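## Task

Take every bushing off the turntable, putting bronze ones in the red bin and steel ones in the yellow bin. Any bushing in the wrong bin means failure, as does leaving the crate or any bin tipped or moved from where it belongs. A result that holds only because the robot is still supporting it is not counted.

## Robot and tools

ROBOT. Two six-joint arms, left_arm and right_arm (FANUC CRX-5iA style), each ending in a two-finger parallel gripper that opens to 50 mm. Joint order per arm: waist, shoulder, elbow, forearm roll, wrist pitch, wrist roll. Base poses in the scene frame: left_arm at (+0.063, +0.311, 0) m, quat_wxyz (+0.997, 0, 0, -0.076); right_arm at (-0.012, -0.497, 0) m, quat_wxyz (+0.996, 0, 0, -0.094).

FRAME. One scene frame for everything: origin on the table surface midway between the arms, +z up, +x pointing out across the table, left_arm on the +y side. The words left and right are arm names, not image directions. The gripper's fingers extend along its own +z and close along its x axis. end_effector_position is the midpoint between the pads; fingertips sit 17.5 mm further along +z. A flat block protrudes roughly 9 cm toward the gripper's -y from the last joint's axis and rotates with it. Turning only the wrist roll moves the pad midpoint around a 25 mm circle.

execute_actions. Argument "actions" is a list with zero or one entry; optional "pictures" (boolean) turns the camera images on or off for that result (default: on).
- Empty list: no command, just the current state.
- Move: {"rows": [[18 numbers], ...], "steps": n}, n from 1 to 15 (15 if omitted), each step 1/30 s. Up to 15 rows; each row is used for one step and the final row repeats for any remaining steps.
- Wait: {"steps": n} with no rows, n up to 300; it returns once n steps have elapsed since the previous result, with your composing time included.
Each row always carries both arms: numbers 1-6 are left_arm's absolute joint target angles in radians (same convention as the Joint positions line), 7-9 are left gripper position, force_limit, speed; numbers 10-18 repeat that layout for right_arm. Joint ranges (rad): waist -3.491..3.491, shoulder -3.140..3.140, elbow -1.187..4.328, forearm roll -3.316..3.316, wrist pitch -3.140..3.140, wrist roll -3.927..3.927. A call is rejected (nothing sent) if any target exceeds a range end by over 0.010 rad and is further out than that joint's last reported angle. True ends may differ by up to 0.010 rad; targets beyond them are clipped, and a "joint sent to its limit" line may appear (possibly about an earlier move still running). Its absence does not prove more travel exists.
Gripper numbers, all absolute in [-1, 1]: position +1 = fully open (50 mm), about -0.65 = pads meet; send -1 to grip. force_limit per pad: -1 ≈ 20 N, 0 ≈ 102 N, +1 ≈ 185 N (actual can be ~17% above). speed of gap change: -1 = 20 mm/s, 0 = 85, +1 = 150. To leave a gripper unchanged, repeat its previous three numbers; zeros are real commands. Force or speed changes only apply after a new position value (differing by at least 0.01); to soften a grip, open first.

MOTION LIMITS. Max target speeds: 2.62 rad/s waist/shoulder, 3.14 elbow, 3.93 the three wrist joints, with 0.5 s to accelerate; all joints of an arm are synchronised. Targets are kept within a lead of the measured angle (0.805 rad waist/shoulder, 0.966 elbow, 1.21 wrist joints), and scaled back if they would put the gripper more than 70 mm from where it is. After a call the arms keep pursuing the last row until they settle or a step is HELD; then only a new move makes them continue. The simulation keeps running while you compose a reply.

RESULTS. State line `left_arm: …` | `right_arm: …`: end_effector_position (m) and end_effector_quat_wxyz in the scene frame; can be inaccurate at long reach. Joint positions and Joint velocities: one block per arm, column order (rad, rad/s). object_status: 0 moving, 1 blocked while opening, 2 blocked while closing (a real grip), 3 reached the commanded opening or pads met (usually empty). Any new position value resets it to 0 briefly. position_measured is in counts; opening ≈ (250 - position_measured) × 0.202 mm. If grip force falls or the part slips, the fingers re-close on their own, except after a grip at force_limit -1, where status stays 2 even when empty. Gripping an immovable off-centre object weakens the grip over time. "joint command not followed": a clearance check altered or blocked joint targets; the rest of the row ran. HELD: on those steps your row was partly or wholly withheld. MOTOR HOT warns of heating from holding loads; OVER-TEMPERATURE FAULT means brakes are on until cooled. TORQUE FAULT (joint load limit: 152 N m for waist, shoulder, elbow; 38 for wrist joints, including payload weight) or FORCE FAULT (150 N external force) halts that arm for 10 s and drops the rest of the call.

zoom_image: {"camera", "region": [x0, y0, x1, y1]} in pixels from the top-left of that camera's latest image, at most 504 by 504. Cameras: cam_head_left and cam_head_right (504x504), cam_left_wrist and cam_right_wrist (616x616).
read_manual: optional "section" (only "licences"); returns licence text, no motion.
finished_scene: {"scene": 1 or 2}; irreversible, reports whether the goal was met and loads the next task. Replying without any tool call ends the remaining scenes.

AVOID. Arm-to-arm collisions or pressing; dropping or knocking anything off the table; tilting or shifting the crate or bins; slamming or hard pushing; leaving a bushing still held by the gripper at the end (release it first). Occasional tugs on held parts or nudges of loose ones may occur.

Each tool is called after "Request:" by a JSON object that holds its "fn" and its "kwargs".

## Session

Request:
{"fn": "execute_actions", "kwargs": {"actions": [{"steps":300}], "pictures": false}}

Request:
{"fn": "execute_actions", "kwargs": {"actions": [{"steps":300}], "pictures": false}}

Request:
{"fn": "execute_actions", "kwargs": {"actions": [{"steps":300}]}}

Scene clock: 10.00 s of 12600.00 s.
left_arm: end_effector_position=(+0.5614, -0.1124, +0.2773) position_measured=3 object_status=3 end_effector_quat_wxyz=(+0.075, +0.191, +0.975, +0.081) | right_arm: end_effector_position=(+0.7624, -0.5342, +0.2137) position_measured=3 object_status=3 end_effector_quat_wxyz=(+0.473, -0.488, -0.467, -0.566)
Joint positions: left_arm=[-0.422  0.482  0.669 -0.207 -1.674  1.729] | right_arm=[-0.28   1.386  1.512 -1.711 -1.911 -0.099]
Joint velocities: left_arm=[-0.    -0.    -0.001  0.    -0.002 -0.   ] | right_arm=[ 0.002 -0.    -0.    -0.    -0.001 -0.001]
Steps of this call (steps 1 to 300: nothing new was sent). Readings (joint positions | what the end effector reports):
1: left_arm=[-0.422 0.482 0.669 -0.207 -1.674 1.729] | right_arm=[-0.280 1.386 1.512 -1.711 -1.911 -0.099] | left_arm position_measured=3 object_status=3 | right_arm position_measured=3 object_status=3
2: left_arm=[-0.422 0.482 0.669 -0.207 -1.674 1.729] | right_arm=[-0.280 1.386 1.512 -1.711 -1.911 -0.099] | left_arm position_measured=3 object_status=3 | right_arm position_measured=3 object_status=3
4: left_arm=[-0.422 0.482 0.669 -0.207 -1.674 1.729] | right_arm=[-0.280 1.386 1.512 -1.711 -1.911 -0.099] | left_arm position_measured=3 object_status=3 | right_arm position_measured=3 object_status=3
8: left_arm=[-0.422 0.482 0.669 -0.207 -1.674 1.729] | right_arm=[-0.280 1.386 1.512 -1.711 -1.911 -0.099] | left_arm position_measured=3 object_status=3 | right_arm position_measured=3 object_status=3
300: the state above

Scene clock: 20.00 s of 12600.00 s.
left_arm: end_effector_position=(+0.5614, -0.1124, +0.2773) position_measured=3 object_status=3 end_effector_quat_wxyz=(+0.075, +0.191, +0.975, +0.081) | right_arm: end_effector_position=(+0.7624, -0.5342, +0.2137) position_measured=3 object_status=3 end_effector_quat_wxyz=(+0.473, -0.488, -0.467, -0.566)
Joint positions: left_arm=[-0.422  0.482  0.669 -0.207 -1.674  1.729] | right_arm=[-0.28   1.386  1.512 -1.711 -1.911 -0.099]
Joint velocities: left_arm=[ 0.001  0.     0.001  0.    -0.     0.002] | right_arm=[-0.    -0.     0.     0.001 -0.     0.001]
Steps of this call (steps 1 to 300: nothing new was sent). Readings (joint positions | what the end effector reports):
1: left_arm=[-0.422 0.482 0.669 -0.207 -1.674 1.729] | right_arm=[-0.280 1.386 1.512 -1.711 -1.911 -0.099] | left_arm position_measured=3 object_status=3 | right_arm position_measured=3 object_status=3
2: left_arm=[-0.422 0.482 0.669 -0.207 -1.674 1.729] | right_arm=[-0.280 1.386 1.512 -1.711 -1.911 -0.099] | left_arm position_measured=3 object_status=3 | right_arm position_measured=3 object_status=3
4: left_arm=[-0.422 0.482 0.669 -0.207 -1.674 1.729] | right_arm=[-0.280 1.386 1.512 -1.711 -1.911 -0.099] | left_arm position_measured=3 object_status=3 | right_arm position_measured=3 object_status=3
8: left_arm=[-0.422 0.482 0.669 -0.207 -1.674 1.729] | right_arm=[-0.280 1.386 1.512 -1.711 -1.911 -0.099] | left_arm position_measured=3 object_status=3 | right_arm position_measured=3 object_status=3
300: the state above

Scene clock: 30.00 s of 12600.00 s.
left_arm: end_effector_position=(+0.5614, -0.1124, +0.2773) position_measured=3 object_status=3 end_effector_quat_wxyz=(+0.075, +0.191, +0.975, +0.081) | right_arm: end_effector_position=(+0.7624, -0.5342, +0.2137) position_measured=3 object_status=3 end_effector_quat_wxyz=(+0.473, -0.488, -0.467, -0.566)
Joint positions: left_arm=[-0.422  0.482  0.669 -0.207 -1.674  1.729] | right_arm=[-0.28   1.386  1.512 -1.711 -1.911 -0.099]
Joint velocities: left_arm=[-0.001  0.     0.     0.     0.    -0.001] | right_arm=[ 0.001  0.     0.    -0.     0.     0.002]
Steps of this call (steps 1 to 300: nothing new was sent). Readings (joint positions | what the end effector reports):
1: left_arm=[-0.422 0.482 0.669 -0.207 -1.674 1.729] | right_arm=[-0.280 1.386 1.512 -1.711 -1.911 -0.099] | left_arm position_measured=3 object_status=3 | right_arm position_measured=3 object_status=3
2: left_arm=[-0.422 0.482 0.669 -0.207 -1.674 1.729] | right_arm=[-0.280 1.386 1.512 -1.711 -1.911 -0.099] | left_arm position_measured=3 object_status=3 | right_arm position_measured=3 object_status=3
4: left_arm=[-0.422 0.482 0.669 -0.207 -1.674 1.729] | right_arm=[-0.280 1.386 1.512 -1.711 -1.911 -0.099] | left_arm position_measured=3 object_status=3 | right_arm position_measured=3 object_status=3
8: left_arm=[-0.422 0.482 0.669 -0.207 -1.674 1.729] | right_arm=[-0.280 1.386 1.512 -1.711 -1.911 -0.099] | left_arm position_measured=3 object_status=3 | right_arm position_measured=3 object_status=3
300: the state above

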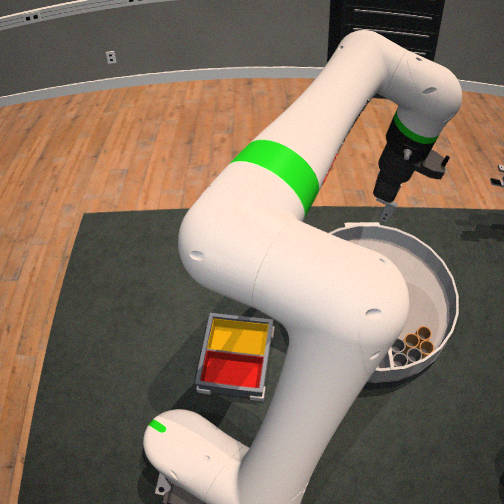

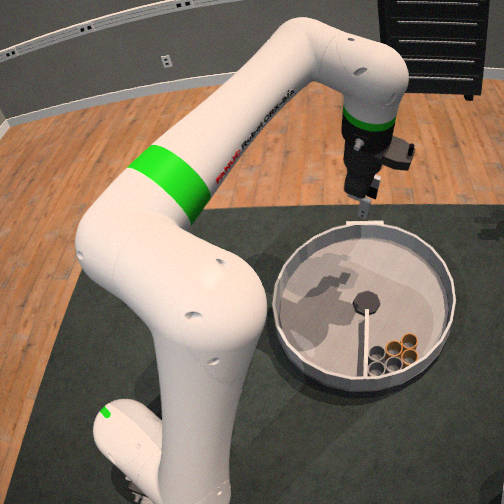

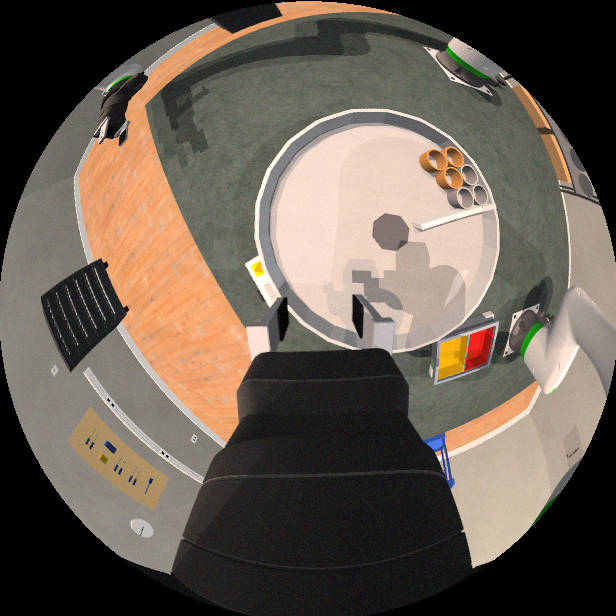

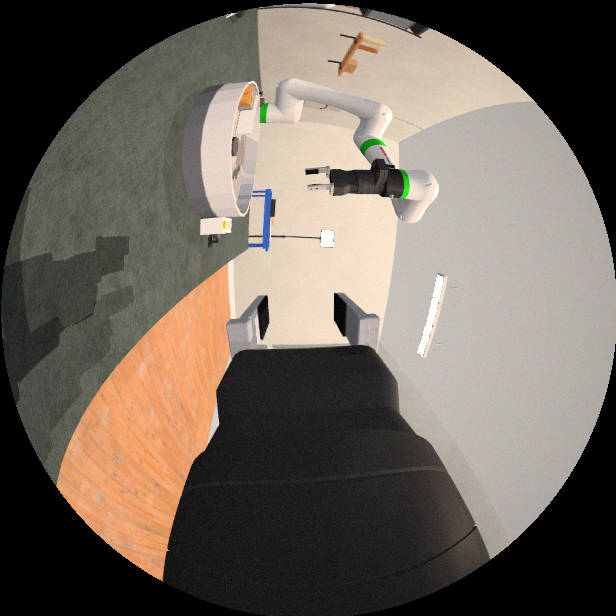

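Request:
{"fn": "execute_actions", "kwargs": {"actions": [{"rows":[[-0.634,0.281,0.02,0,-1.31,2.357,0.54,-0.6,0,-0.28,1.386,1.512,-1.711,-1.911,-0.099,1,0,0]]}], "pictures": false}}

Request:
{"fn": "execute_actions", "kwargs": {"actions": [{"steps":60}]}}

Request:
{"fn": "zoom_image", "kwargs": {"camera": "cam_left_wrist", "region": [240,220,400,380]}}

Scene clock: 37.83 s of 12600.00 s.
left_arm: end_effector_position=(+0.4264, -0.1717, +0.1876) position_measured=72 object_status=3 end_effector_quat_wxyz=(+0.033, +0.077, +0.996, +0.020) | right_arm: end_effector_position=(+0.7622, -0.5346, +0.2141) position_measured=3 object_status=3 end_effector_quat_wxyz=(+0.473, -0.488, -0.467, -0.566)
Joint positions: left_arm=[-0.56   0.351  0.246 -0.072 -1.437  2.138] | right_arm=[-0.28   1.386  1.512 -1.711 -1.911 -0.099]
Joint velocities: left_arm=[-0.349 -0.332 -1.069  0.339  0.596  1.03 ] | right_arm=[ 0.001  0.    -0.    -0.    -0.001 -0.   ]
Steps of this call (steps 1 to 220: nothing new was sent; steps 221 to 235: all 15 steps of this action). Readings (joint positions | what the end effector reports):
221: left_arm=[-0.422 0.482 0.669 -0.207 -1.674 1.729] | right_arm=[-0.280 1.386 1.512 -1.711 -1.911 -0.099] | left_arm position_measured=12 object_status=0 | right_arm position_measured=3 object_status=3
222: left_arm=[-0.424 0.480 0.664 -0.206 -1.672 1.733] | right_arm=[-0.280 1.386 1.512 -1.711 -1.911 -0.099] | left_arm position_measured=26 object_status=0 | right_arm position_measured=3 object_status=3
224: left_arm=[-0.433 0.471 0.634 -0.196 -1.655 1.763] | right_arm=[-0.280 1.386 1.512 -1.711 -1.911 -0.099] | left_arm position_measured=54 object_status=0 | right_arm position_measured=3 object_status=3
228: left_arm=[-0.477 0.430 0.501 -0.154 -1.580 1.891] | right_arm=[-0.280 1.386 1.512 -1.711 -1.911 -0.099] | left_arm position_measured=72 object_status=0 | right_arm position_measured=3 object_status=3
235: the state above

Scene clock: 39.83 s of 12600.00 s.
left_arm: end_effector_position=(+0.3445, -0.1805, +0.1400) position_measured=72 object_status=3 end_effector_quat_wxyz=(-0.000, +0.000, +1.000, +0.000) | right_arm: end_effector_position=(+0.7622, -0.5346, +0.2141) position_measured=3 object_status=3 end_effector_quat_wxyz=(+0.473, -0.488, -0.467, -0.566)
Joint positions: left_arm=[-0.634  0.281  0.02   0.    -1.31   2.357] | right_arm=[-0.28   1.386  1.512 -1.711 -1.911 -0.099]
Joint velocities: left_arm=[ 0.    -0.001  0.    -0.    -0.001  0.001] | right_arm=[ 0. -0.  0.  0. -0. -0.]
Steps of this call (steps 1 to 30: the robot went on to your last target; steps 31 to 60: nothing new was sent). Readings (joint positions | what the end effector reports):
1: left_arm=[-0.572 0.340 0.210 -0.061 -1.417 2.173] | right_arm=[-0.280 1.386 1.512 -1.711 -1.911 -0.099] | left_arm position_measured=72 object_status=3 | right_arm position_measured=3 object_status=3
2: left_arm=[-0.584 0.329 0.174 -0.049 -1.397 2.208] | right_arm=[-0.280 1.386 1.512 -1.711 -1.911 -0.099] | left_arm position_measured=72 object_status=3 | right_arm position_measured=3 object_status=3
4: left_arm=[-0.607 0.307 0.104 -0.027 -1.357 2.276] | right_arm=[-0.280 1.386 1.512 -1.711 -1.911 -0.099] | left_arm position_measured=72 object_status=3 | right_arm position_measured=3 object_status=3
8: left_arm=[-0.633 0.282 0.024 -0.001 -1.312 2.353] | right_arm=[-0.280 1.386 1.512 -1.711 -1.911 -0.099] | left_arm position_measured=72 object_status=3 | right_arm position_measured=3 object_status=3
60: the state above
All arms were judged still, so your last target was given up. Only a new action makes them travel on or press farther. Fingers that are still opening or closing keep moving.

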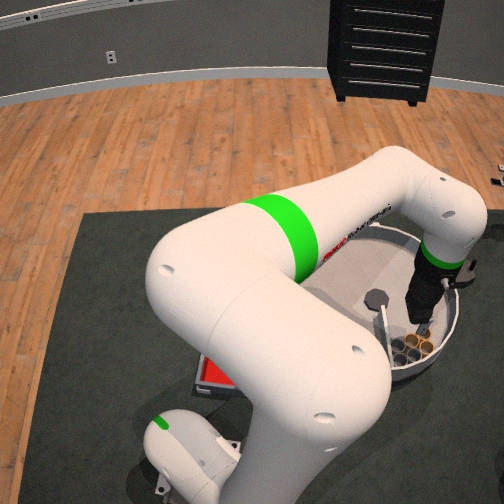

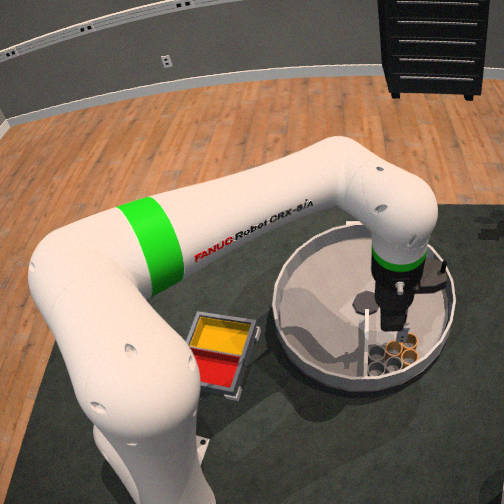

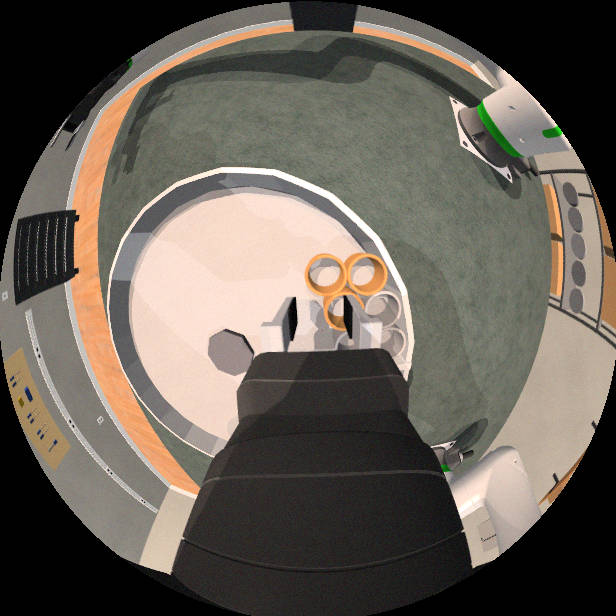

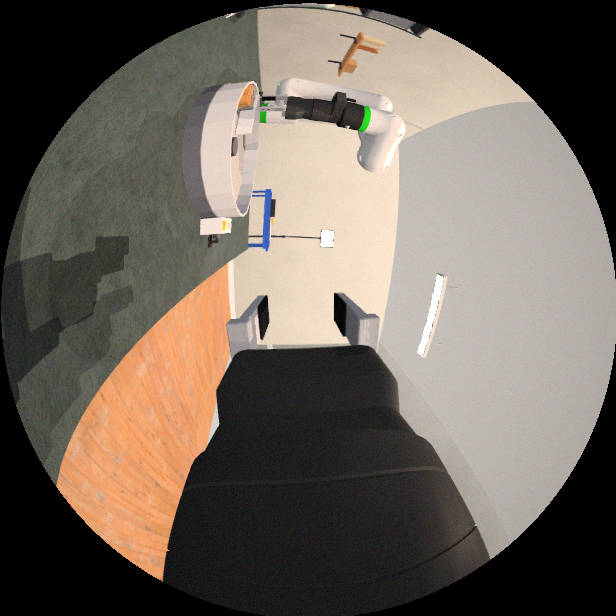

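Region (240, 220, 400, 380) of cam_left_wrist's 616x616 image, scaled by 3.150, with more detail than that image has.

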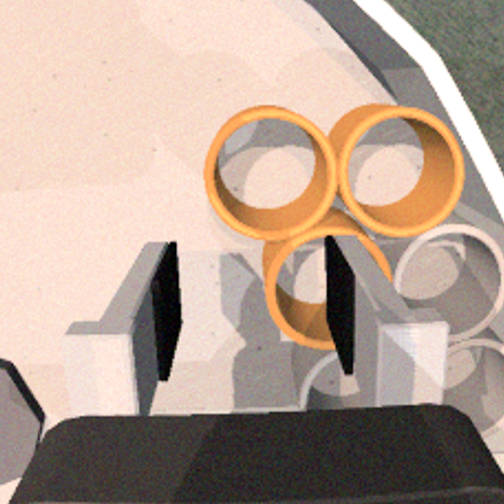

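Request:
{"fn": "execute_actions", "kwargs": {"actions": [{"rows":[[-0.641,0.361,0.0715,0,-1.281,2.364,0.54,-0.6,0,-0.28,1.386,1.512,-1.711,-1.911,-0.099,1,0,0]]}]}}

Request:
{"fn": "zoom_image", "kwargs": {"camera": "cam_left_wrist", "region": [260,220,420,380]}}

Request:
{"fn": "zoom_image", "kwargs": {"camera": "cam_head_right", "region": [360,310,440,390]}}

Scene clock: 46.20 s of 12600.00 s.
left_arm: end_effector_position=(+0.3608, -0.2025, +0.1179) position_measured=72 object_status=3 end_effector_quat_wxyz=(+0.000, +0.000, +1.000, -0.000) | right_arm: end_effector_position=(+0.7622, -0.5346, +0.2141) position_measured=3 object_status=3 end_effector_quat_wxyz=(+0.473, -0.488, -0.467, -0.566)
Joint positions: left_arm=[-0.641  0.361  0.072  0.    -1.281  2.364] | right_arm=[-0.28   1.386  1.512 -1.711 -1.911 -0.099]
Joint velocities: left_arm=[ 0.001  0.     0.     0.     0.    -0.001] | right_arm=[ 0.    -0.    -0.    -0.001  0.    -0.   ]
Steps of this call (steps 1 to 176: nothing new was sent; steps 177 to 191: all 15 steps of this action). Readings (joint positions | what the end effector reports):
177: left_arm=[-0.634 0.281 0.020 0.000 -1.310 2.357] | right_arm=[-0.280 1.386 1.512 -1.711 -1.911 -0.099] | left_arm position_measured=72 object_status=3 | right_arm position_measured=3 object_status=3
178: left_arm=[-0.634 0.285 0.023 0.000 -1.308 2.357] | right_arm=[-0.280 1.386 1.512 -1.711 -1.911 -0.099] | left_arm position_measured=72 object_status=3 | right_arm position_measured=3 object_status=3
180: left_arm=[-0.637 0.310 0.039 0.000 -1.299 2.360] | right_arm=[-0.280 1.386 1.512 -1.711 -1.911 -0.099] | left_arm position_measured=72 object_status=3 | right_arm position_measured=3 object_status=3
184: left_arm=[-0.641 0.360 0.071 0.000 -1.281 2.364] | right_arm=[-0.280 1.386 1.512 -1.711 -1.911 -0.099] | left_arm position_measured=72 object_status=3 | right_arm position_measured=3 object_status=3
191: the state above

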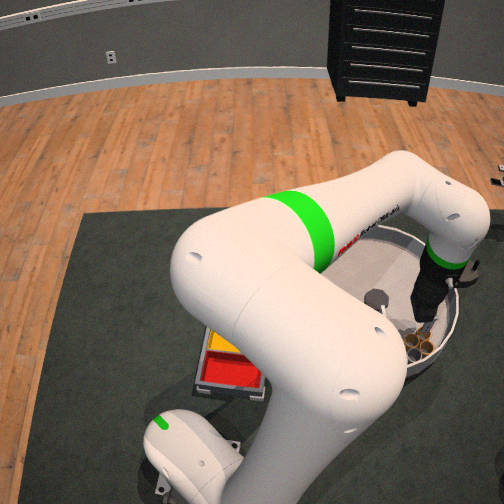

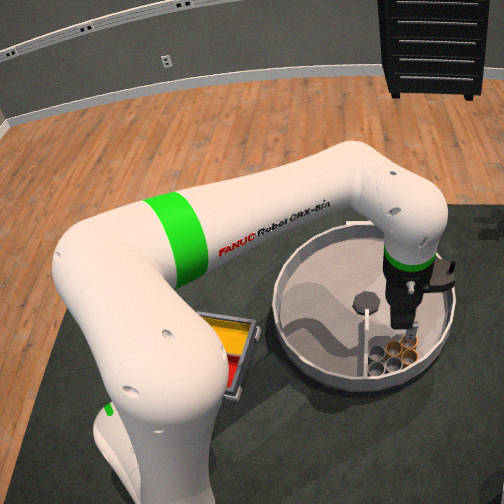

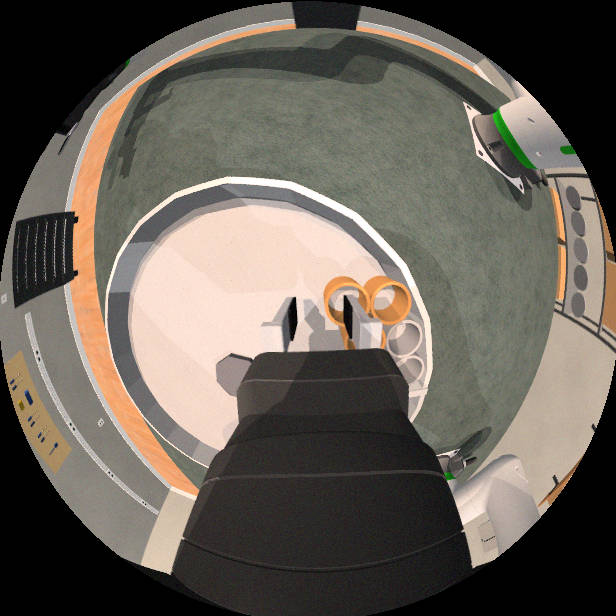

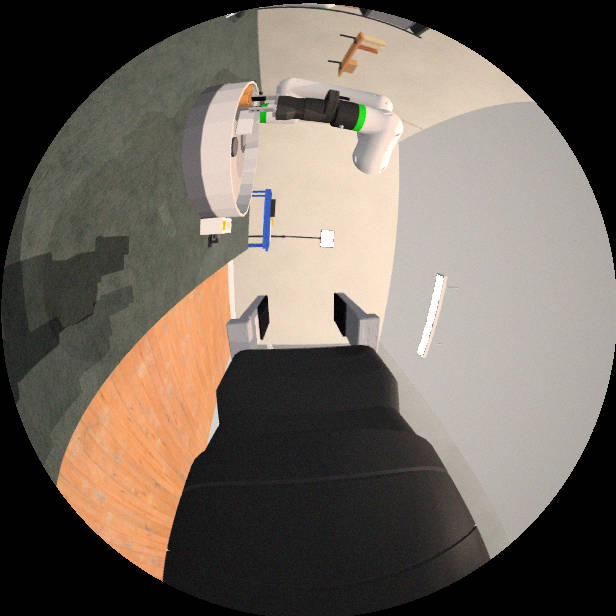

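Region (260, 220, 420, 380) of cam_left_wrist's 616x616 image, scaled by 3.150, with more detail than that image has.

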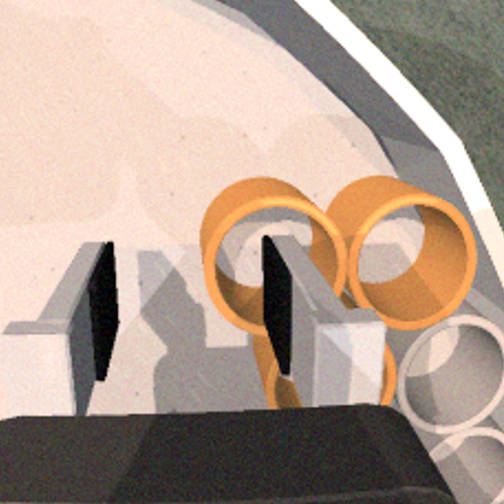

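Region (360, 310, 440, 390) of cam_head_right's 504x504 image, scaled by 6.300, with more detail than that image has.

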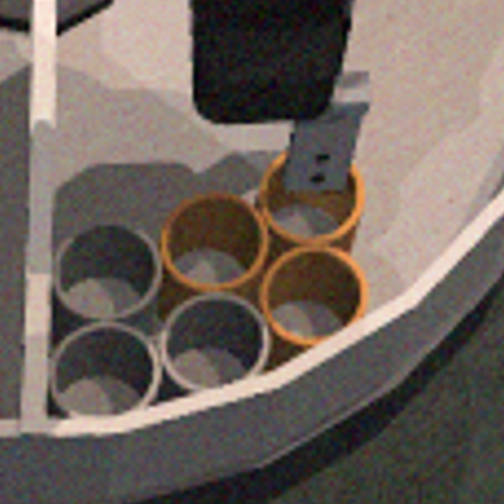

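Request:
{"fn": "execute_actions", "kwargs": {"actions": [{"rows":[[-0.641,0.384,0.0295,0,-1.216,2.364,0.54,-0.6,0,-0.28,1.386,1.512,-1.711,-1.911,-0.099,1,0,0]],"steps":10}], "pictures": false}}

Request:
{"fn": "execute_actions", "kwargs": {"actions": [{"rows":[[-0.641,0.384,0.0295,0,-1.216,2.364,-1,-0.6,0.5,-0.28,1.386,1.512,-1.711,-1.911,-0.099,1,0,0]]}], "pictures": false}}

Request:
{"fn": "execute_actions", "kwargs": {"actions": [{"rows":[[-0.641,0.33,0.1435,0,-1.384,2.364,-1,-0.6,0.5,-0.28,1.386,1.512,-1.711,-1.911,-0.099,1,0,0]],"steps":12}], "pictures": false}}

Request:
{"fn": "execute_actions", "kwargs": {"actions": [{"rows":[[0.548,-0.532,-0.673,0,-1.43,1.175,-1,-0.6,0.5,-0.28,1.386,1.512,-1.711,-1.911,-0.099,1,0,0]]}], "pictures": false}}

Request:
{"fn": "execute_actions", "kwargs": {"actions": [{"steps":45}]}}

Scene clock: 57.77 s of 12600.00 s.
left_arm: end_effector_position=(+0.3608, -0.2023, +0.0878) position_measured=72 object_status=3 end_effector_quat_wxyz=(+0.000, +0.000, +1.000, -0.000) | right_arm: end_effector_position=(+0.7622, -0.5346, +0.2141) position_measured=3 object_status=3 end_effector_quat_wxyz=(+0.473, -0.488, -0.467, -0.566)
Joint positions: left_arm=[-0.641  0.384  0.029 -0.    -1.216  2.364] | right_arm=[-0.28   1.386  1.512 -1.711 -1.911 -0.099]
Joint velocities: left_arm=[-0.     0.     0.    -0.001 -0.    -0.001] | right_arm=[ 0.001 -0.     0.    -0.001  0.     0.001]
Steps of this call (steps 1 to 15: the robot went on to your last target; steps 16 to 337: nothing new was sent; steps 338 to 347: all 10 steps of this action). Readings (joint positions | what the end effector reports):
338: left_arm=[-0.641 0.361 0.071 -0.000 -1.280 2.364] | right_arm=[-0.280 1.386 1.512 -1.711 -1.911 -0.099] | left_arm position_measured=72 object_status=3 | right_arm position_measured=3 object_status=3
339: left_arm=[-0.641 0.363 0.067 -0.000 -1.274 2.364] | right_arm=[-0.280 1.386 1.512 -1.711 -1.911 -0.099] | left_arm position_measured=72 object_status=3 | right_arm position_measured=3 object_status=3
341: left_arm=[-0.641 0.376 0.045 -0.000 -1.240 2.364] | right_arm=[-0.280 1.386 1.512 -1.711 -1.911 -0.099] | left_arm position_measured=72 object_status=3 | right_arm position_measured=3 object_status=3
345: left_arm=[-0.641 0.384 0.029 -0.000 -1.216 2.364] | right_arm=[-0.280 1.386 1.512 -1.711 -1.911 -0.099] | left_arm position_measured=72 object_status=3 | right_arm position_measured=3 object_status=3
347: the state above

Scene clock: 58.27 s of 12600.00 s.
left_arm: end_effector_position=(+0.3608, -0.2024, +0.0879) position_measured=219 object_status=2 end_effector_quat_wxyz=(+0.000, +0.000, +1.000, -0.000) | right_arm: end_effector_position=(+0.7622, -0.5346, +0.2141) position_measured=3 object_status=3 end_effector_quat_wxyz=(+0.473, -0.488, -0.467, -0.566)
Joint positions: left_arm=[-0.641  0.384  0.029  0.    -1.216  2.364] | right_arm=[-0.28   1.386  1.512 -1.711 -1.911 -0.099]
Joint velocities: left_arm=[-0.001 -0.001  0.     0.    -0.001 -0.001] | right_arm=[-0.    -0.    -0.    -0.001  0.    -0.   ]
Steps of this call (steps 1 to 15: all 15 steps of this action). Readings (joint positions | what the end effector reports):
1: left_arm=[-0.641 0.384 0.029 -0.000 -1.216 2.364] | right_arm=[-0.280 1.386 1.512 -1.711 -1.911 -0.099] | left_arm position_measured=84 object_status=0 | right_arm position_measured=3 object_status=3
2: left_arm=[-0.641 0.384 0.029 -0.000 -1.216 2.364] | right_arm=[-0.280 1.386 1.512 -1.711 -1.911 -0.099] | left_arm position_measured=103 object_status=0 | right_arm position_measured=3 object_status=3
4: left_arm=[-0.641 0.384 0.029 0.000 -1.216 2.364] | right_arm=[-0.280 1.386 1.512 -1.711 -1.911 -0.099] | left_arm position_measured=142 object_status=0 | right_arm position_measured=3 object_status=3
8: left_arm=[-0.641 0.384 0.029 0.000 -1.216 2.364] | right_arm=[-0.280 1.386 1.512 -1.711 -1.911 -0.099] | left_arm position_measured=219 object_status=0 | right_arm position_measured=3 object_status=3
15: the state above

Scene clock: 58.67 s of 12600.00 s.
left_arm: end_effector_position=(+0.3597, -0.2013, +0.1650) position_measured=219 object_status=2 end_effector_quat_wxyz=(-0.000, +0.000, +1.000, -0.000) | right_arm: end_effector_position=(+0.7622, -0.5346, +0.2141) position_measured=3 object_status=3 end_effector_quat_wxyz=(+0.473, -0.488, -0.467, -0.566)
Joint positions: left_arm=[-0.641  0.33   0.143  0.    -1.384  2.364] | right_arm=[-0.28   1.386  1.512 -1.711 -1.911 -0.099]
Joint velocities: left_arm=[ 0.     0.    -0.    -0.    -0.001 -0.   ] | right_arm=[-0.001 -0.    -0.     0.001  0.001 -0.   ]
Steps of this call (steps 1 to 12: all 12 steps of this action). Readings (joint positions | what the end effector reports):
1: left_arm=[-0.641 0.384 0.030 0.000 -1.216 2.364] | right_arm=[-0.280 1.386 1.512 -1.711 -1.911 -0.099] | left_arm position_measured=219 object_status=2 | right_arm position_measured=3 object_status=3
2: left_arm=[-0.641 0.382 0.034 0.000 -1.222 2.364] | right_arm=[-0.280 1.386 1.512 -1.711 -1.911 -0.099] | left_arm position_measured=219 object_status=2 | right_arm position_measured=3 object_status=3
4: left_arm=[-0.641 0.370 0.059 0.000 -1.260 2.364] | right_arm=[-0.280 1.386 1.512 -1.711 -1.911 -0.099] | left_arm position_measured=219 object_status=2 | right_arm position_measured=3 object_status=3
8: left_arm=[-0.641 0.333 0.135 0.000 -1.371 2.364] | right_arm=[-0.280 1.386 1.512 -1.711 -1.911 -0.099] | left_arm position_measured=219 object_status=2 | right_arm position_measured=3 object_status=3
12: the state above

Scene clock: 59.17 s of 12600.00 s.
left_arm: end_effector_position=(+0.3923, -0.0190, +0.1927) position_measured=219 object_status=2 end_effector_quat_wxyz=(-0.001, +0.044, +0.999, +0.001) | right_arm: end_effector_position=(+0.7622, -0.5346, +0.2141) position_measured=3 object_status=3 end_effector_quat_wxyz=(+0.473, -0.488, -0.467, -0.566)
Joint positions: left_arm=[-0.298  0.021 -0.152 -0.    -1.401  1.934] | right_arm=[-0.28   1.386  1.512 -1.711 -1.911 -0.099]
Joint velocities: left_arm=[ 0.948 -0.695 -0.654 -0.    -0.036 -0.945] | right_arm=[-0.     0.    -0.     0.     0.     0.002]
Steps of this call (steps 1 to 15: all 15 steps of this action). Readings (joint positions | what the end effector reports):
1: left_arm=[-0.641 0.330 0.143 0.000 -1.384 2.364] | right_arm=[-0.280 1.386 1.512 -1.711 -1.911 -0.099] | left_arm position_measured=219 object_status=2 | right_arm position_measured=3 object_status=3
2: left_arm=[-0.637 0.326 0.139 0.000 -1.384 2.358] | right_arm=[-0.280 1.386 1.512 -1.711 -1.911 -0.099] | left_arm position_measured=219 object_status=2 | right_arm position_measured=3 object_status=3
4: left_arm=[-0.612 0.301 0.114 0.000 -1.386 2.321] | right_arm=[-0.280 1.386 1.512 -1.711 -1.911 -0.099] | left_arm position_measured=219 object_status=2 | right_arm position_measured=3 object_status=3
8: left_arm=[-0.508 0.198 0.014 -0.000 -1.391 2.176] | right_arm=[-0.280 1.386 1.512 -1.711 -1.911 -0.099] | left_arm position_measured=219 object_status=2 | right_arm position_measured=3 object_status=3
15: the state above

Scene clock: 60.67 s of 12600.00 s.
left_arm: end_effector_position=(+0.3139, +0.2497, +0.1499) position_measured=219 object_status=2 end_effector_quat_wxyz=(-0.000, +0.000, +1.000, -0.000) | right_arm: end_effector_position=(+0.7622, -0.5346, +0.2141) position_measured=3 object_status=3 end_effector_quat_wxyz=(+0.473, -0.488, -0.467, -0.566)
Joint positions: left_arm=[ 0.548 -0.532 -0.673 -0.    -1.43   1.175] | right_arm=[-0.28   1.386  1.512 -1.711 -1.911 -0.099]
Joint velocities: left_arm=[-0.001 -0.     0.     0.001  0.    -0.001] | right_arm=[-0.  0.  0.  0.  0.  0.]
Steps of this call (steps 1 to 45: the robot went on to your last target). Readings (joint positions | what the end effector reports):
1: left_arm=[-0.266 -0.002 -0.174 -0.000 -1.402 1.902] | right_arm=[-0.280 1.386 1.512 -1.711 -1.911 -0.099] | left_arm position_measured=219 object_status=2 | right_arm position_measured=3 object_status=3
2: left_arm=[-0.233 -0.025 -0.195 -0.000 -1.403 1.871] | right_arm=[-0.280 1.386 1.512 -1.711 -1.911 -0.099] | left_arm position_measured=219 object_status=2 | right_arm position_measured=3 object_status=3
4: left_arm=[-0.165 -0.069 -0.237 -0.000 -1.405 1.810] | right_arm=[-0.280 1.386 1.512 -1.711 -1.911 -0.099] | left_arm position_measured=219 object_status=2 | right_arm position_measured=3 object_status=3
8: left_arm=[-0.024 -0.161 -0.324 -0.000 -1.410 1.684] | right_arm=[-0.280 1.386 1.512 -1.711 -1.911 -0.099] | left_arm position_measured=219 object_status=2 | right_arm position_measured=3 object_status=3
45: the state above
All arms were judged still, so your last target was given up. Only a new action makes them travel on or press farther. Fingers that are still opening or closing keep moving.

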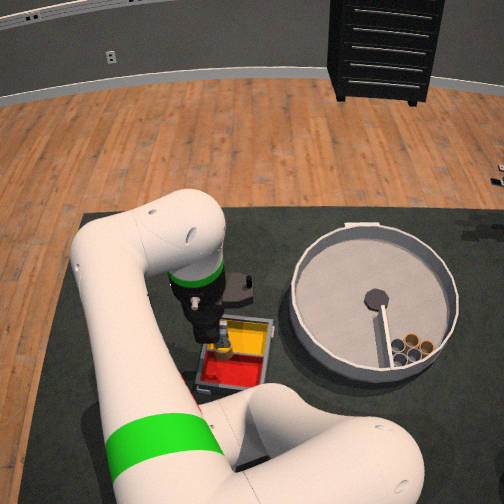

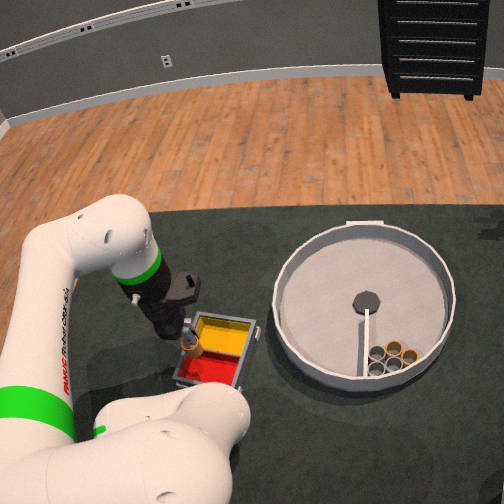

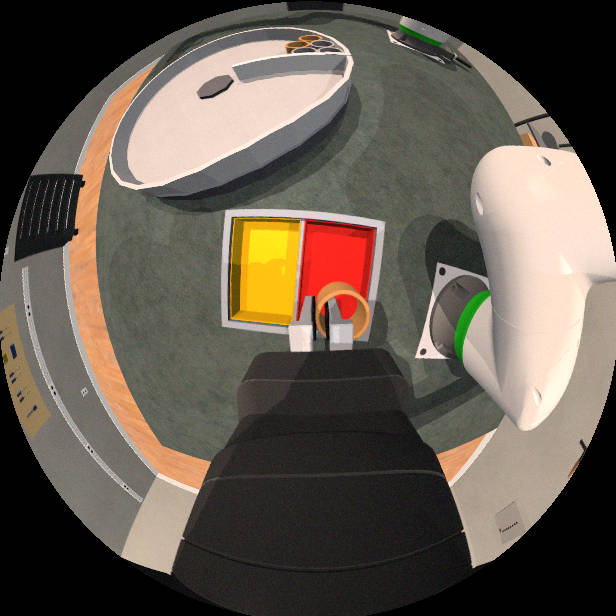

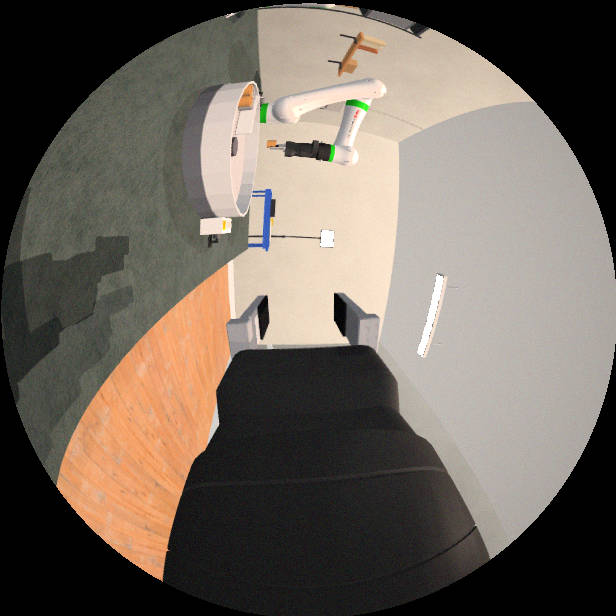

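Request:
{"fn": "execute_actions", "kwargs": {"actions": [{"rows":[[0.63,-0.449,-0.851,0,-1.169,1.093,-1,-0.6,0.5,-0.28,1.386,1.512,-1.711,-1.911,-0.099,1,0,0]]}], "pictures": false}}

Request:
{"fn": "execute_actions", "kwargs": {"actions": [{"rows":[[0.63,-0.449,-0.851,0,-1.169,1.093,-0.15,-0.6,0,-0.28,1.386,1.512,-1.711,-1.911,-0.099,1,0,0]],"steps":8}], "pictures": false}}

Request:
{"fn": "execute_actions", "kwargs": {"actions": [{"rows":[[0.63,-0.532,-0.673,0,-1.43,1.093,-0.15,-0.6,0,-0.28,1.386,1.512,-1.711,-1.911,-0.099,1,0,0]],"steps":12}], "pictures": false}}

Request:
{"fn": "execute_actions", "kwargs": {"actions": [{"rows":[[-0.692,0.319,0.0165,0,-1.268,2.415,0.54,-0.6,0,-0.28,1.386,1.512,-1.711,-1.911,-0.099,1,0,0]]}], "pictures": false}}

Request:
{"fn": "execute_actions", "kwargs": {"actions": [{"steps":50}]}}

Request:
{"fn": "zoom_image", "kwargs": {"camera": "cam_left_wrist", "region": [260,220,420,380]}}

Scene clock: 76.53 s of 12600.00 s.
left_arm: end_effector_position=(+0.3161, +0.2704, +0.0582) position_measured=219 object_status=2 end_effector_quat_wxyz=(+0.000, +0.000, +1.000, +0.000) | right_arm: end_effector_position=(+0.7622, -0.5346, +0.2141) position_measured=3 object_status=3 end_effector_quat_wxyz=(+0.473, -0.488, -0.467, -0.566)
Joint positions: left_arm=[ 0.63  -0.449 -0.851  0.    -1.169  1.093] | right_arm=[-0.28   1.386  1.512 -1.711 -1.911 -0.099]
Joint velocities: left_arm=[ 0.     0.001 -0.003 -0.     0.001  0.001] | right_arm=[-0.  0.  0.  0. -0.  0.]
Steps of this call (steps 1 to 461: nothing new was sent; steps 462 to 476: all 15 steps of this action). Readings (joint positions | what the end effector reports):
462: left_arm=[0.548 -0.532 -0.673 0.000 -1.430 1.175] | right_arm=[-0.280 1.386 1.512 -1.711 -1.911 -0.099] | left_arm position_measured=219 object_status=2 | right_arm position_measured=3 object_status=3
463: left_arm=[0.550 -0.530 -0.677 0.000 -1.424 1.173] | right_arm=[-0.280 1.386 1.512 -1.711 -1.911 -0.099] | left_arm position_measured=219 object_status=2 | right_arm position_measured=3 object_status=3
465: left_arm=[0.562 -0.518 -0.703 0.000 -1.386 1.161] | right_arm=[-0.280 1.386 1.512 -1.711 -1.911 -0.099] | left_arm position_measured=219 object_status=2 | right_arm position_measured=3 object_status=3
469: left_arm=[0.610 -0.469 -0.807 0.000 -1.234 1.113] | right_arm=[-0.280 1.386 1.512 -1.711 -1.911 -0.099] | left_arm position_measured=219 object_status=2 | right_arm position_measured=3 object_status=3
476: the state above

Scene clock: 76.80 s of 12600.00 s.
left_arm: end_effector_position=(+0.3161, +0.2704, +0.0581) position_measured=175 object_status=0 end_effector_quat_wxyz=(-0.000, +0.000, +1.000, -0.000) | right_arm: end_effector_position=(+0.7622, -0.5346, +0.2141) position_measured=3 object_status=3 end_effector_quat_wxyz=(+0.473, -0.488, -0.467, -0.566)
Joint positions: left_arm=[ 0.63  -0.449 -0.851  0.    -1.169  1.093] | right_arm=[-0.28   1.386  1.512 -1.711 -1.911 -0.099]
Joint velocities: left_arm=[-0.001 -0.    -0.     0.     0.     0.   ] | right_arm=[ 0.001 -0.     0.    -0.    -0.001  0.   ]
Steps of this call (steps 1 to 8: all 8 steps of this action). Readings (joint positions | what the end effector reports):
1: left_arm=[0.630 -0.449 -0.851 0.000 -1.169 1.093] | right_arm=[-0.280 1.386 1.512 -1.711 -1.911 -0.099] | left_arm position_measured=211 object_status=0 | right_arm position_measured=3 object_status=3
2: left_arm=[0.630 -0.449 -0.851 0.000 -1.169 1.093] | right_arm=[-0.280 1.386 1.512 -1.711 -1.911 -0.099] | left_arm position_measured=197 object_status=0 | right_arm position_measured=3 object_status=3
4: left_arm=[0.630 -0.449 -0.851 0.000 -1.169 1.093] | right_arm=[-0.280 1.386 1.512 -1.711 -1.911 -0.099] | left_arm position_measured=176 object_status=0 | right_arm position_measured=3 object_status=3
8: the state above

Scene clock: 77.20 s of 12600.00 s.
left_arm: end_effector_position=(+0.3161, +0.2704, +0.1497) position_measured=175 object_status=3 end_effector_quat_wxyz=(-0.000, +0.000, +1.000, +0.000) | right_arm: end_effector_position=(+0.7622, -0.5346, +0.2141) position_measured=3 object_status=3 end_effector_quat_wxyz=(+0.473, -0.488, -0.467, -0.566)
Joint positions: left_arm=[ 0.63  -0.532 -0.673 -0.    -1.429  1.093] | right_arm=[-0.28   1.386  1.512 -1.711 -1.911 -0.099]
Joint velocities: left_arm=[-0.    -0.006  0.013  0.    -0.03   0.001] | right_arm=[-0.001  0.     0.     0.001  0.    -0.   ]
Steps of this call (steps 1 to 12: all 12 steps of this action). Readings (joint positions | what the end effector reports):
1: left_arm=[0.630 -0.449 -0.851 0.000 -1.169 1.093] | right_arm=[-0.280 1.386 1.512 -1.711 -1.911 -0.099] | left_arm position_measured=175 object_status=0 | right_arm position_measured=3 object_status=3
2: left_arm=[0.630 -0.451 -0.847 -0.000 -1.175 1.093] | right_arm=[-0.280 1.386 1.512 -1.711 -1.911 -0.099] | left_arm position_measured=175 object_status=0 | right_arm position_measured=3 object_status=3
4: left_arm=[0.630 -0.463 -0.821 -0.000 -1.213 1.093] | right_arm=[-0.280 1.386 1.512 -1.711 -1.911 -0.099] | left_arm position_measured=175 object_status=3 | right_arm position_measured=3 object_status=3
8: left_arm=[0.630 -0.512 -0.716 -0.000 -1.366 1.093] | right_arm=[-0.280 1.386 1.512 -1.711 -1.911 -0.099] | left_arm position_measured=175 object_status=3 | right_arm position_measured=3 object_status=3
12: the state above

Scene clock: 77.70 s of 12600.00 s.
left_arm: end_effector_position=(+0.4235, +0.1821, +0.1728) position_measured=72 object_status=3 end_effector_quat_wxyz=(+0.002, -0.069, +0.998, +0.000) | right_arm: end_effector_position=(+0.7622, -0.5346, +0.2141) position_measured=3 object_status=3 end_effector_quat_wxyz=(+0.473, -0.488, -0.467, -0.566)
Joint positions: left_arm=[ 0.226 -0.181 -0.386 -0.    -1.362  1.634] | right_arm=[-0.28   1.386  1.512 -1.711 -1.911 -0.099]
Joint velocities: left_arm=[-1.068  0.716  0.574 -0.     0.134  1.111] | right_arm=[ 0.001  0.     0.     0.001 -0.    -0.002]
Steps of this call (steps 1 to 15: all 15 steps of this action). Readings (joint positions | what the end effector reports):
1: left_arm=[0.630 -0.532 -0.673 -0.000 -1.430 1.093] | right_arm=[-0.280 1.386 1.512 -1.711 -1.911 -0.099] | left_arm position_measured=167 object_status=0 | right_arm position_measured=3 object_status=3
2: left_arm=[0.626 -0.528 -0.670 -0.000 -1.430 1.099] | right_arm=[-0.280 1.386 1.512 -1.711 -1.911 -0.099] | left_arm position_measured=153 object_status=0 | right_arm position_measured=3 object_status=3
4: left_arm=[0.601 -0.503 -0.648 -0.000 -1.424 1.137] | right_arm=[-0.280 1.386 1.512 -1.711 -1.911 -0.099] | left_arm position_measured=125 object_status=0 | right_arm position_measured=3 object_status=3
8: left_arm=[0.483 -0.386 -0.550 -0.000 -1.401 1.314] | right_arm=[-0.280 1.386 1.512 -1.711 -1.911 -0.099] | left_arm position_measured=74 object_status=0 | right_arm position_measured=3 object_status=3
15: the state above

Scene clock: 79.37 s of 12600.00 s.
left_arm: end_effector_position=(+0.3237, -0.2036, +0.1182) position_measured=72 object_status=3 end_effector_quat_wxyz=(+0.000, +0.000, +1.000, -0.000) | right_arm: end_effector_position=(+0.7622, -0.5346, +0.2141) position_measured=3 object_status=3 end_effector_quat_wxyz=(+0.473, -0.488, -0.467, -0.566)
Joint positions: left_arm=[-0.692  0.319  0.017 -0.    -1.268  2.415] | right_arm=[-0.28   1.386  1.512 -1.711 -1.911 -0.099]
Joint velocities: left_arm=[ 0.    -0.     0.001  0.    -0.    -0.001] | right_arm=[-0.001 -0.     0.     0.     0.    -0.   ]
Steps of this call (steps 1 to 45: the robot went on to your last target; steps 46 to 50: nothing new was sent). Readings (joint positions | what the end effector reports):
1: left_arm=[0.190 -0.157 -0.367 -0.000 -1.358 1.671] | right_arm=[-0.280 1.386 1.512 -1.711 -1.911 -0.099] | left_arm position_measured=72 object_status=3 | right_arm position_measured=3 object_status=3
2: left_arm=[0.155 -0.135 -0.349 -0.000 -1.354 1.706] | right_arm=[-0.280 1.386 1.512 -1.711 -1.911 -0.099] | left_arm position_measured=72 object_status=3 | right_arm position_measured=3 object_status=3
4: left_arm=[0.084 -0.094 -0.316 -0.000 -1.346 1.770] | right_arm=[-0.280 1.386 1.512 -1.711 -1.911 -0.099] | left_arm position_measured=72 object_status=3 | right_arm position_measured=3 object_status=3
8: left_arm=[-0.053 -0.021 -0.257 -0.000 -1.332 1.884] | right_arm=[-0.280 1.386 1.512 -1.711 -1.911 -0.099] | left_arm position_measured=72 object_status=3 | right_arm position_measured=3 object_status=3
50: the state above
All arms were judged still, so your last target was given up. Only a new action makes them travel on or press farther. Fingers that are still opening or closing keep moving.

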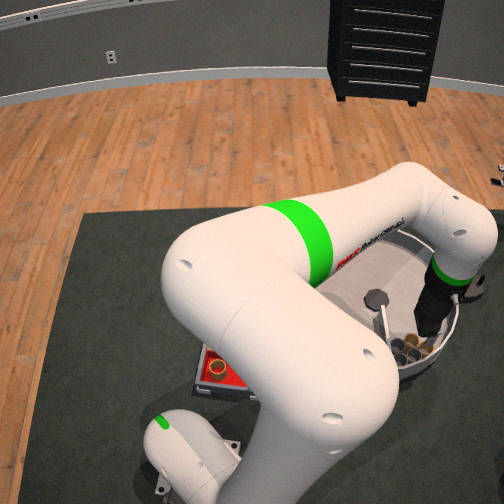

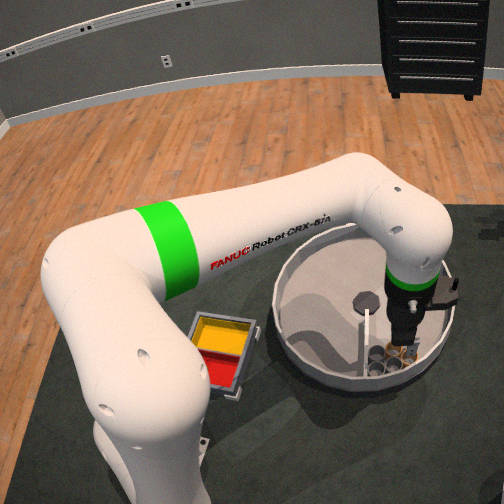

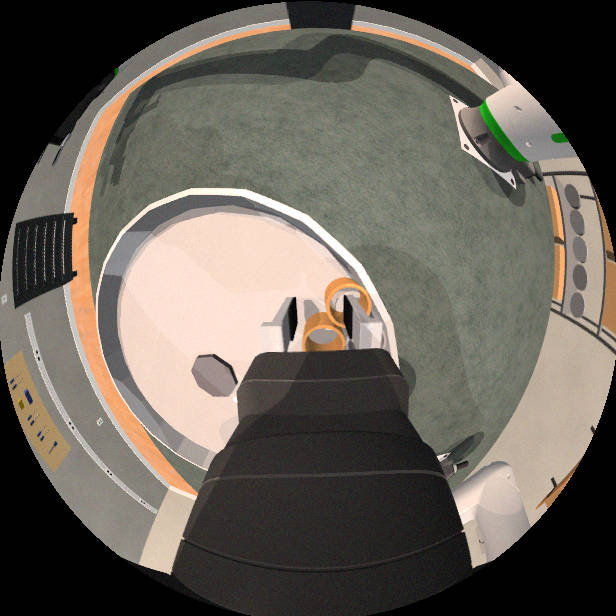

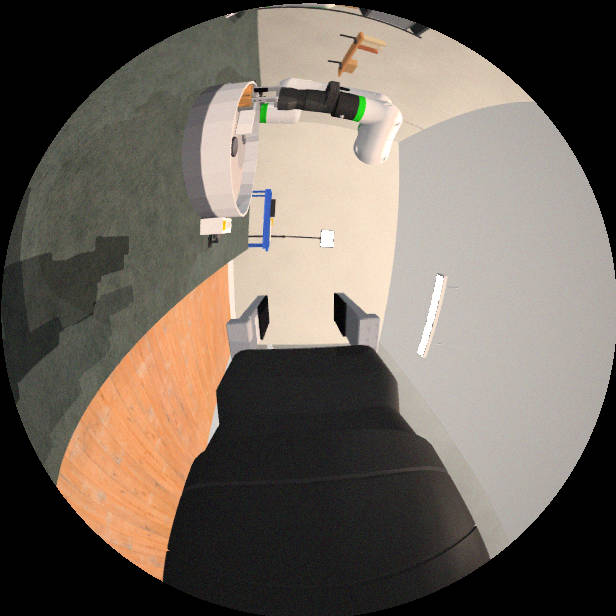

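Region (260, 220, 420, 380) of cam_left_wrist's 616x616 image, scaled by 3.150, with more detail than that image has.

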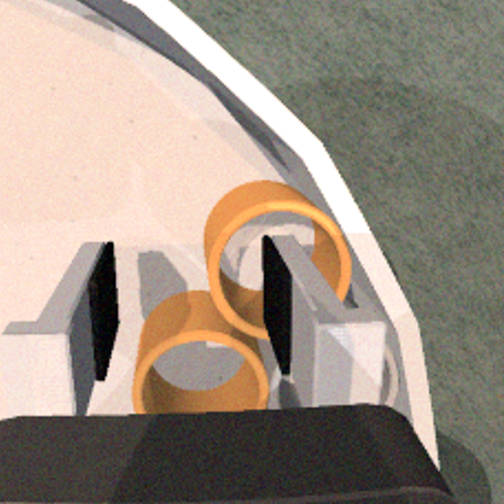

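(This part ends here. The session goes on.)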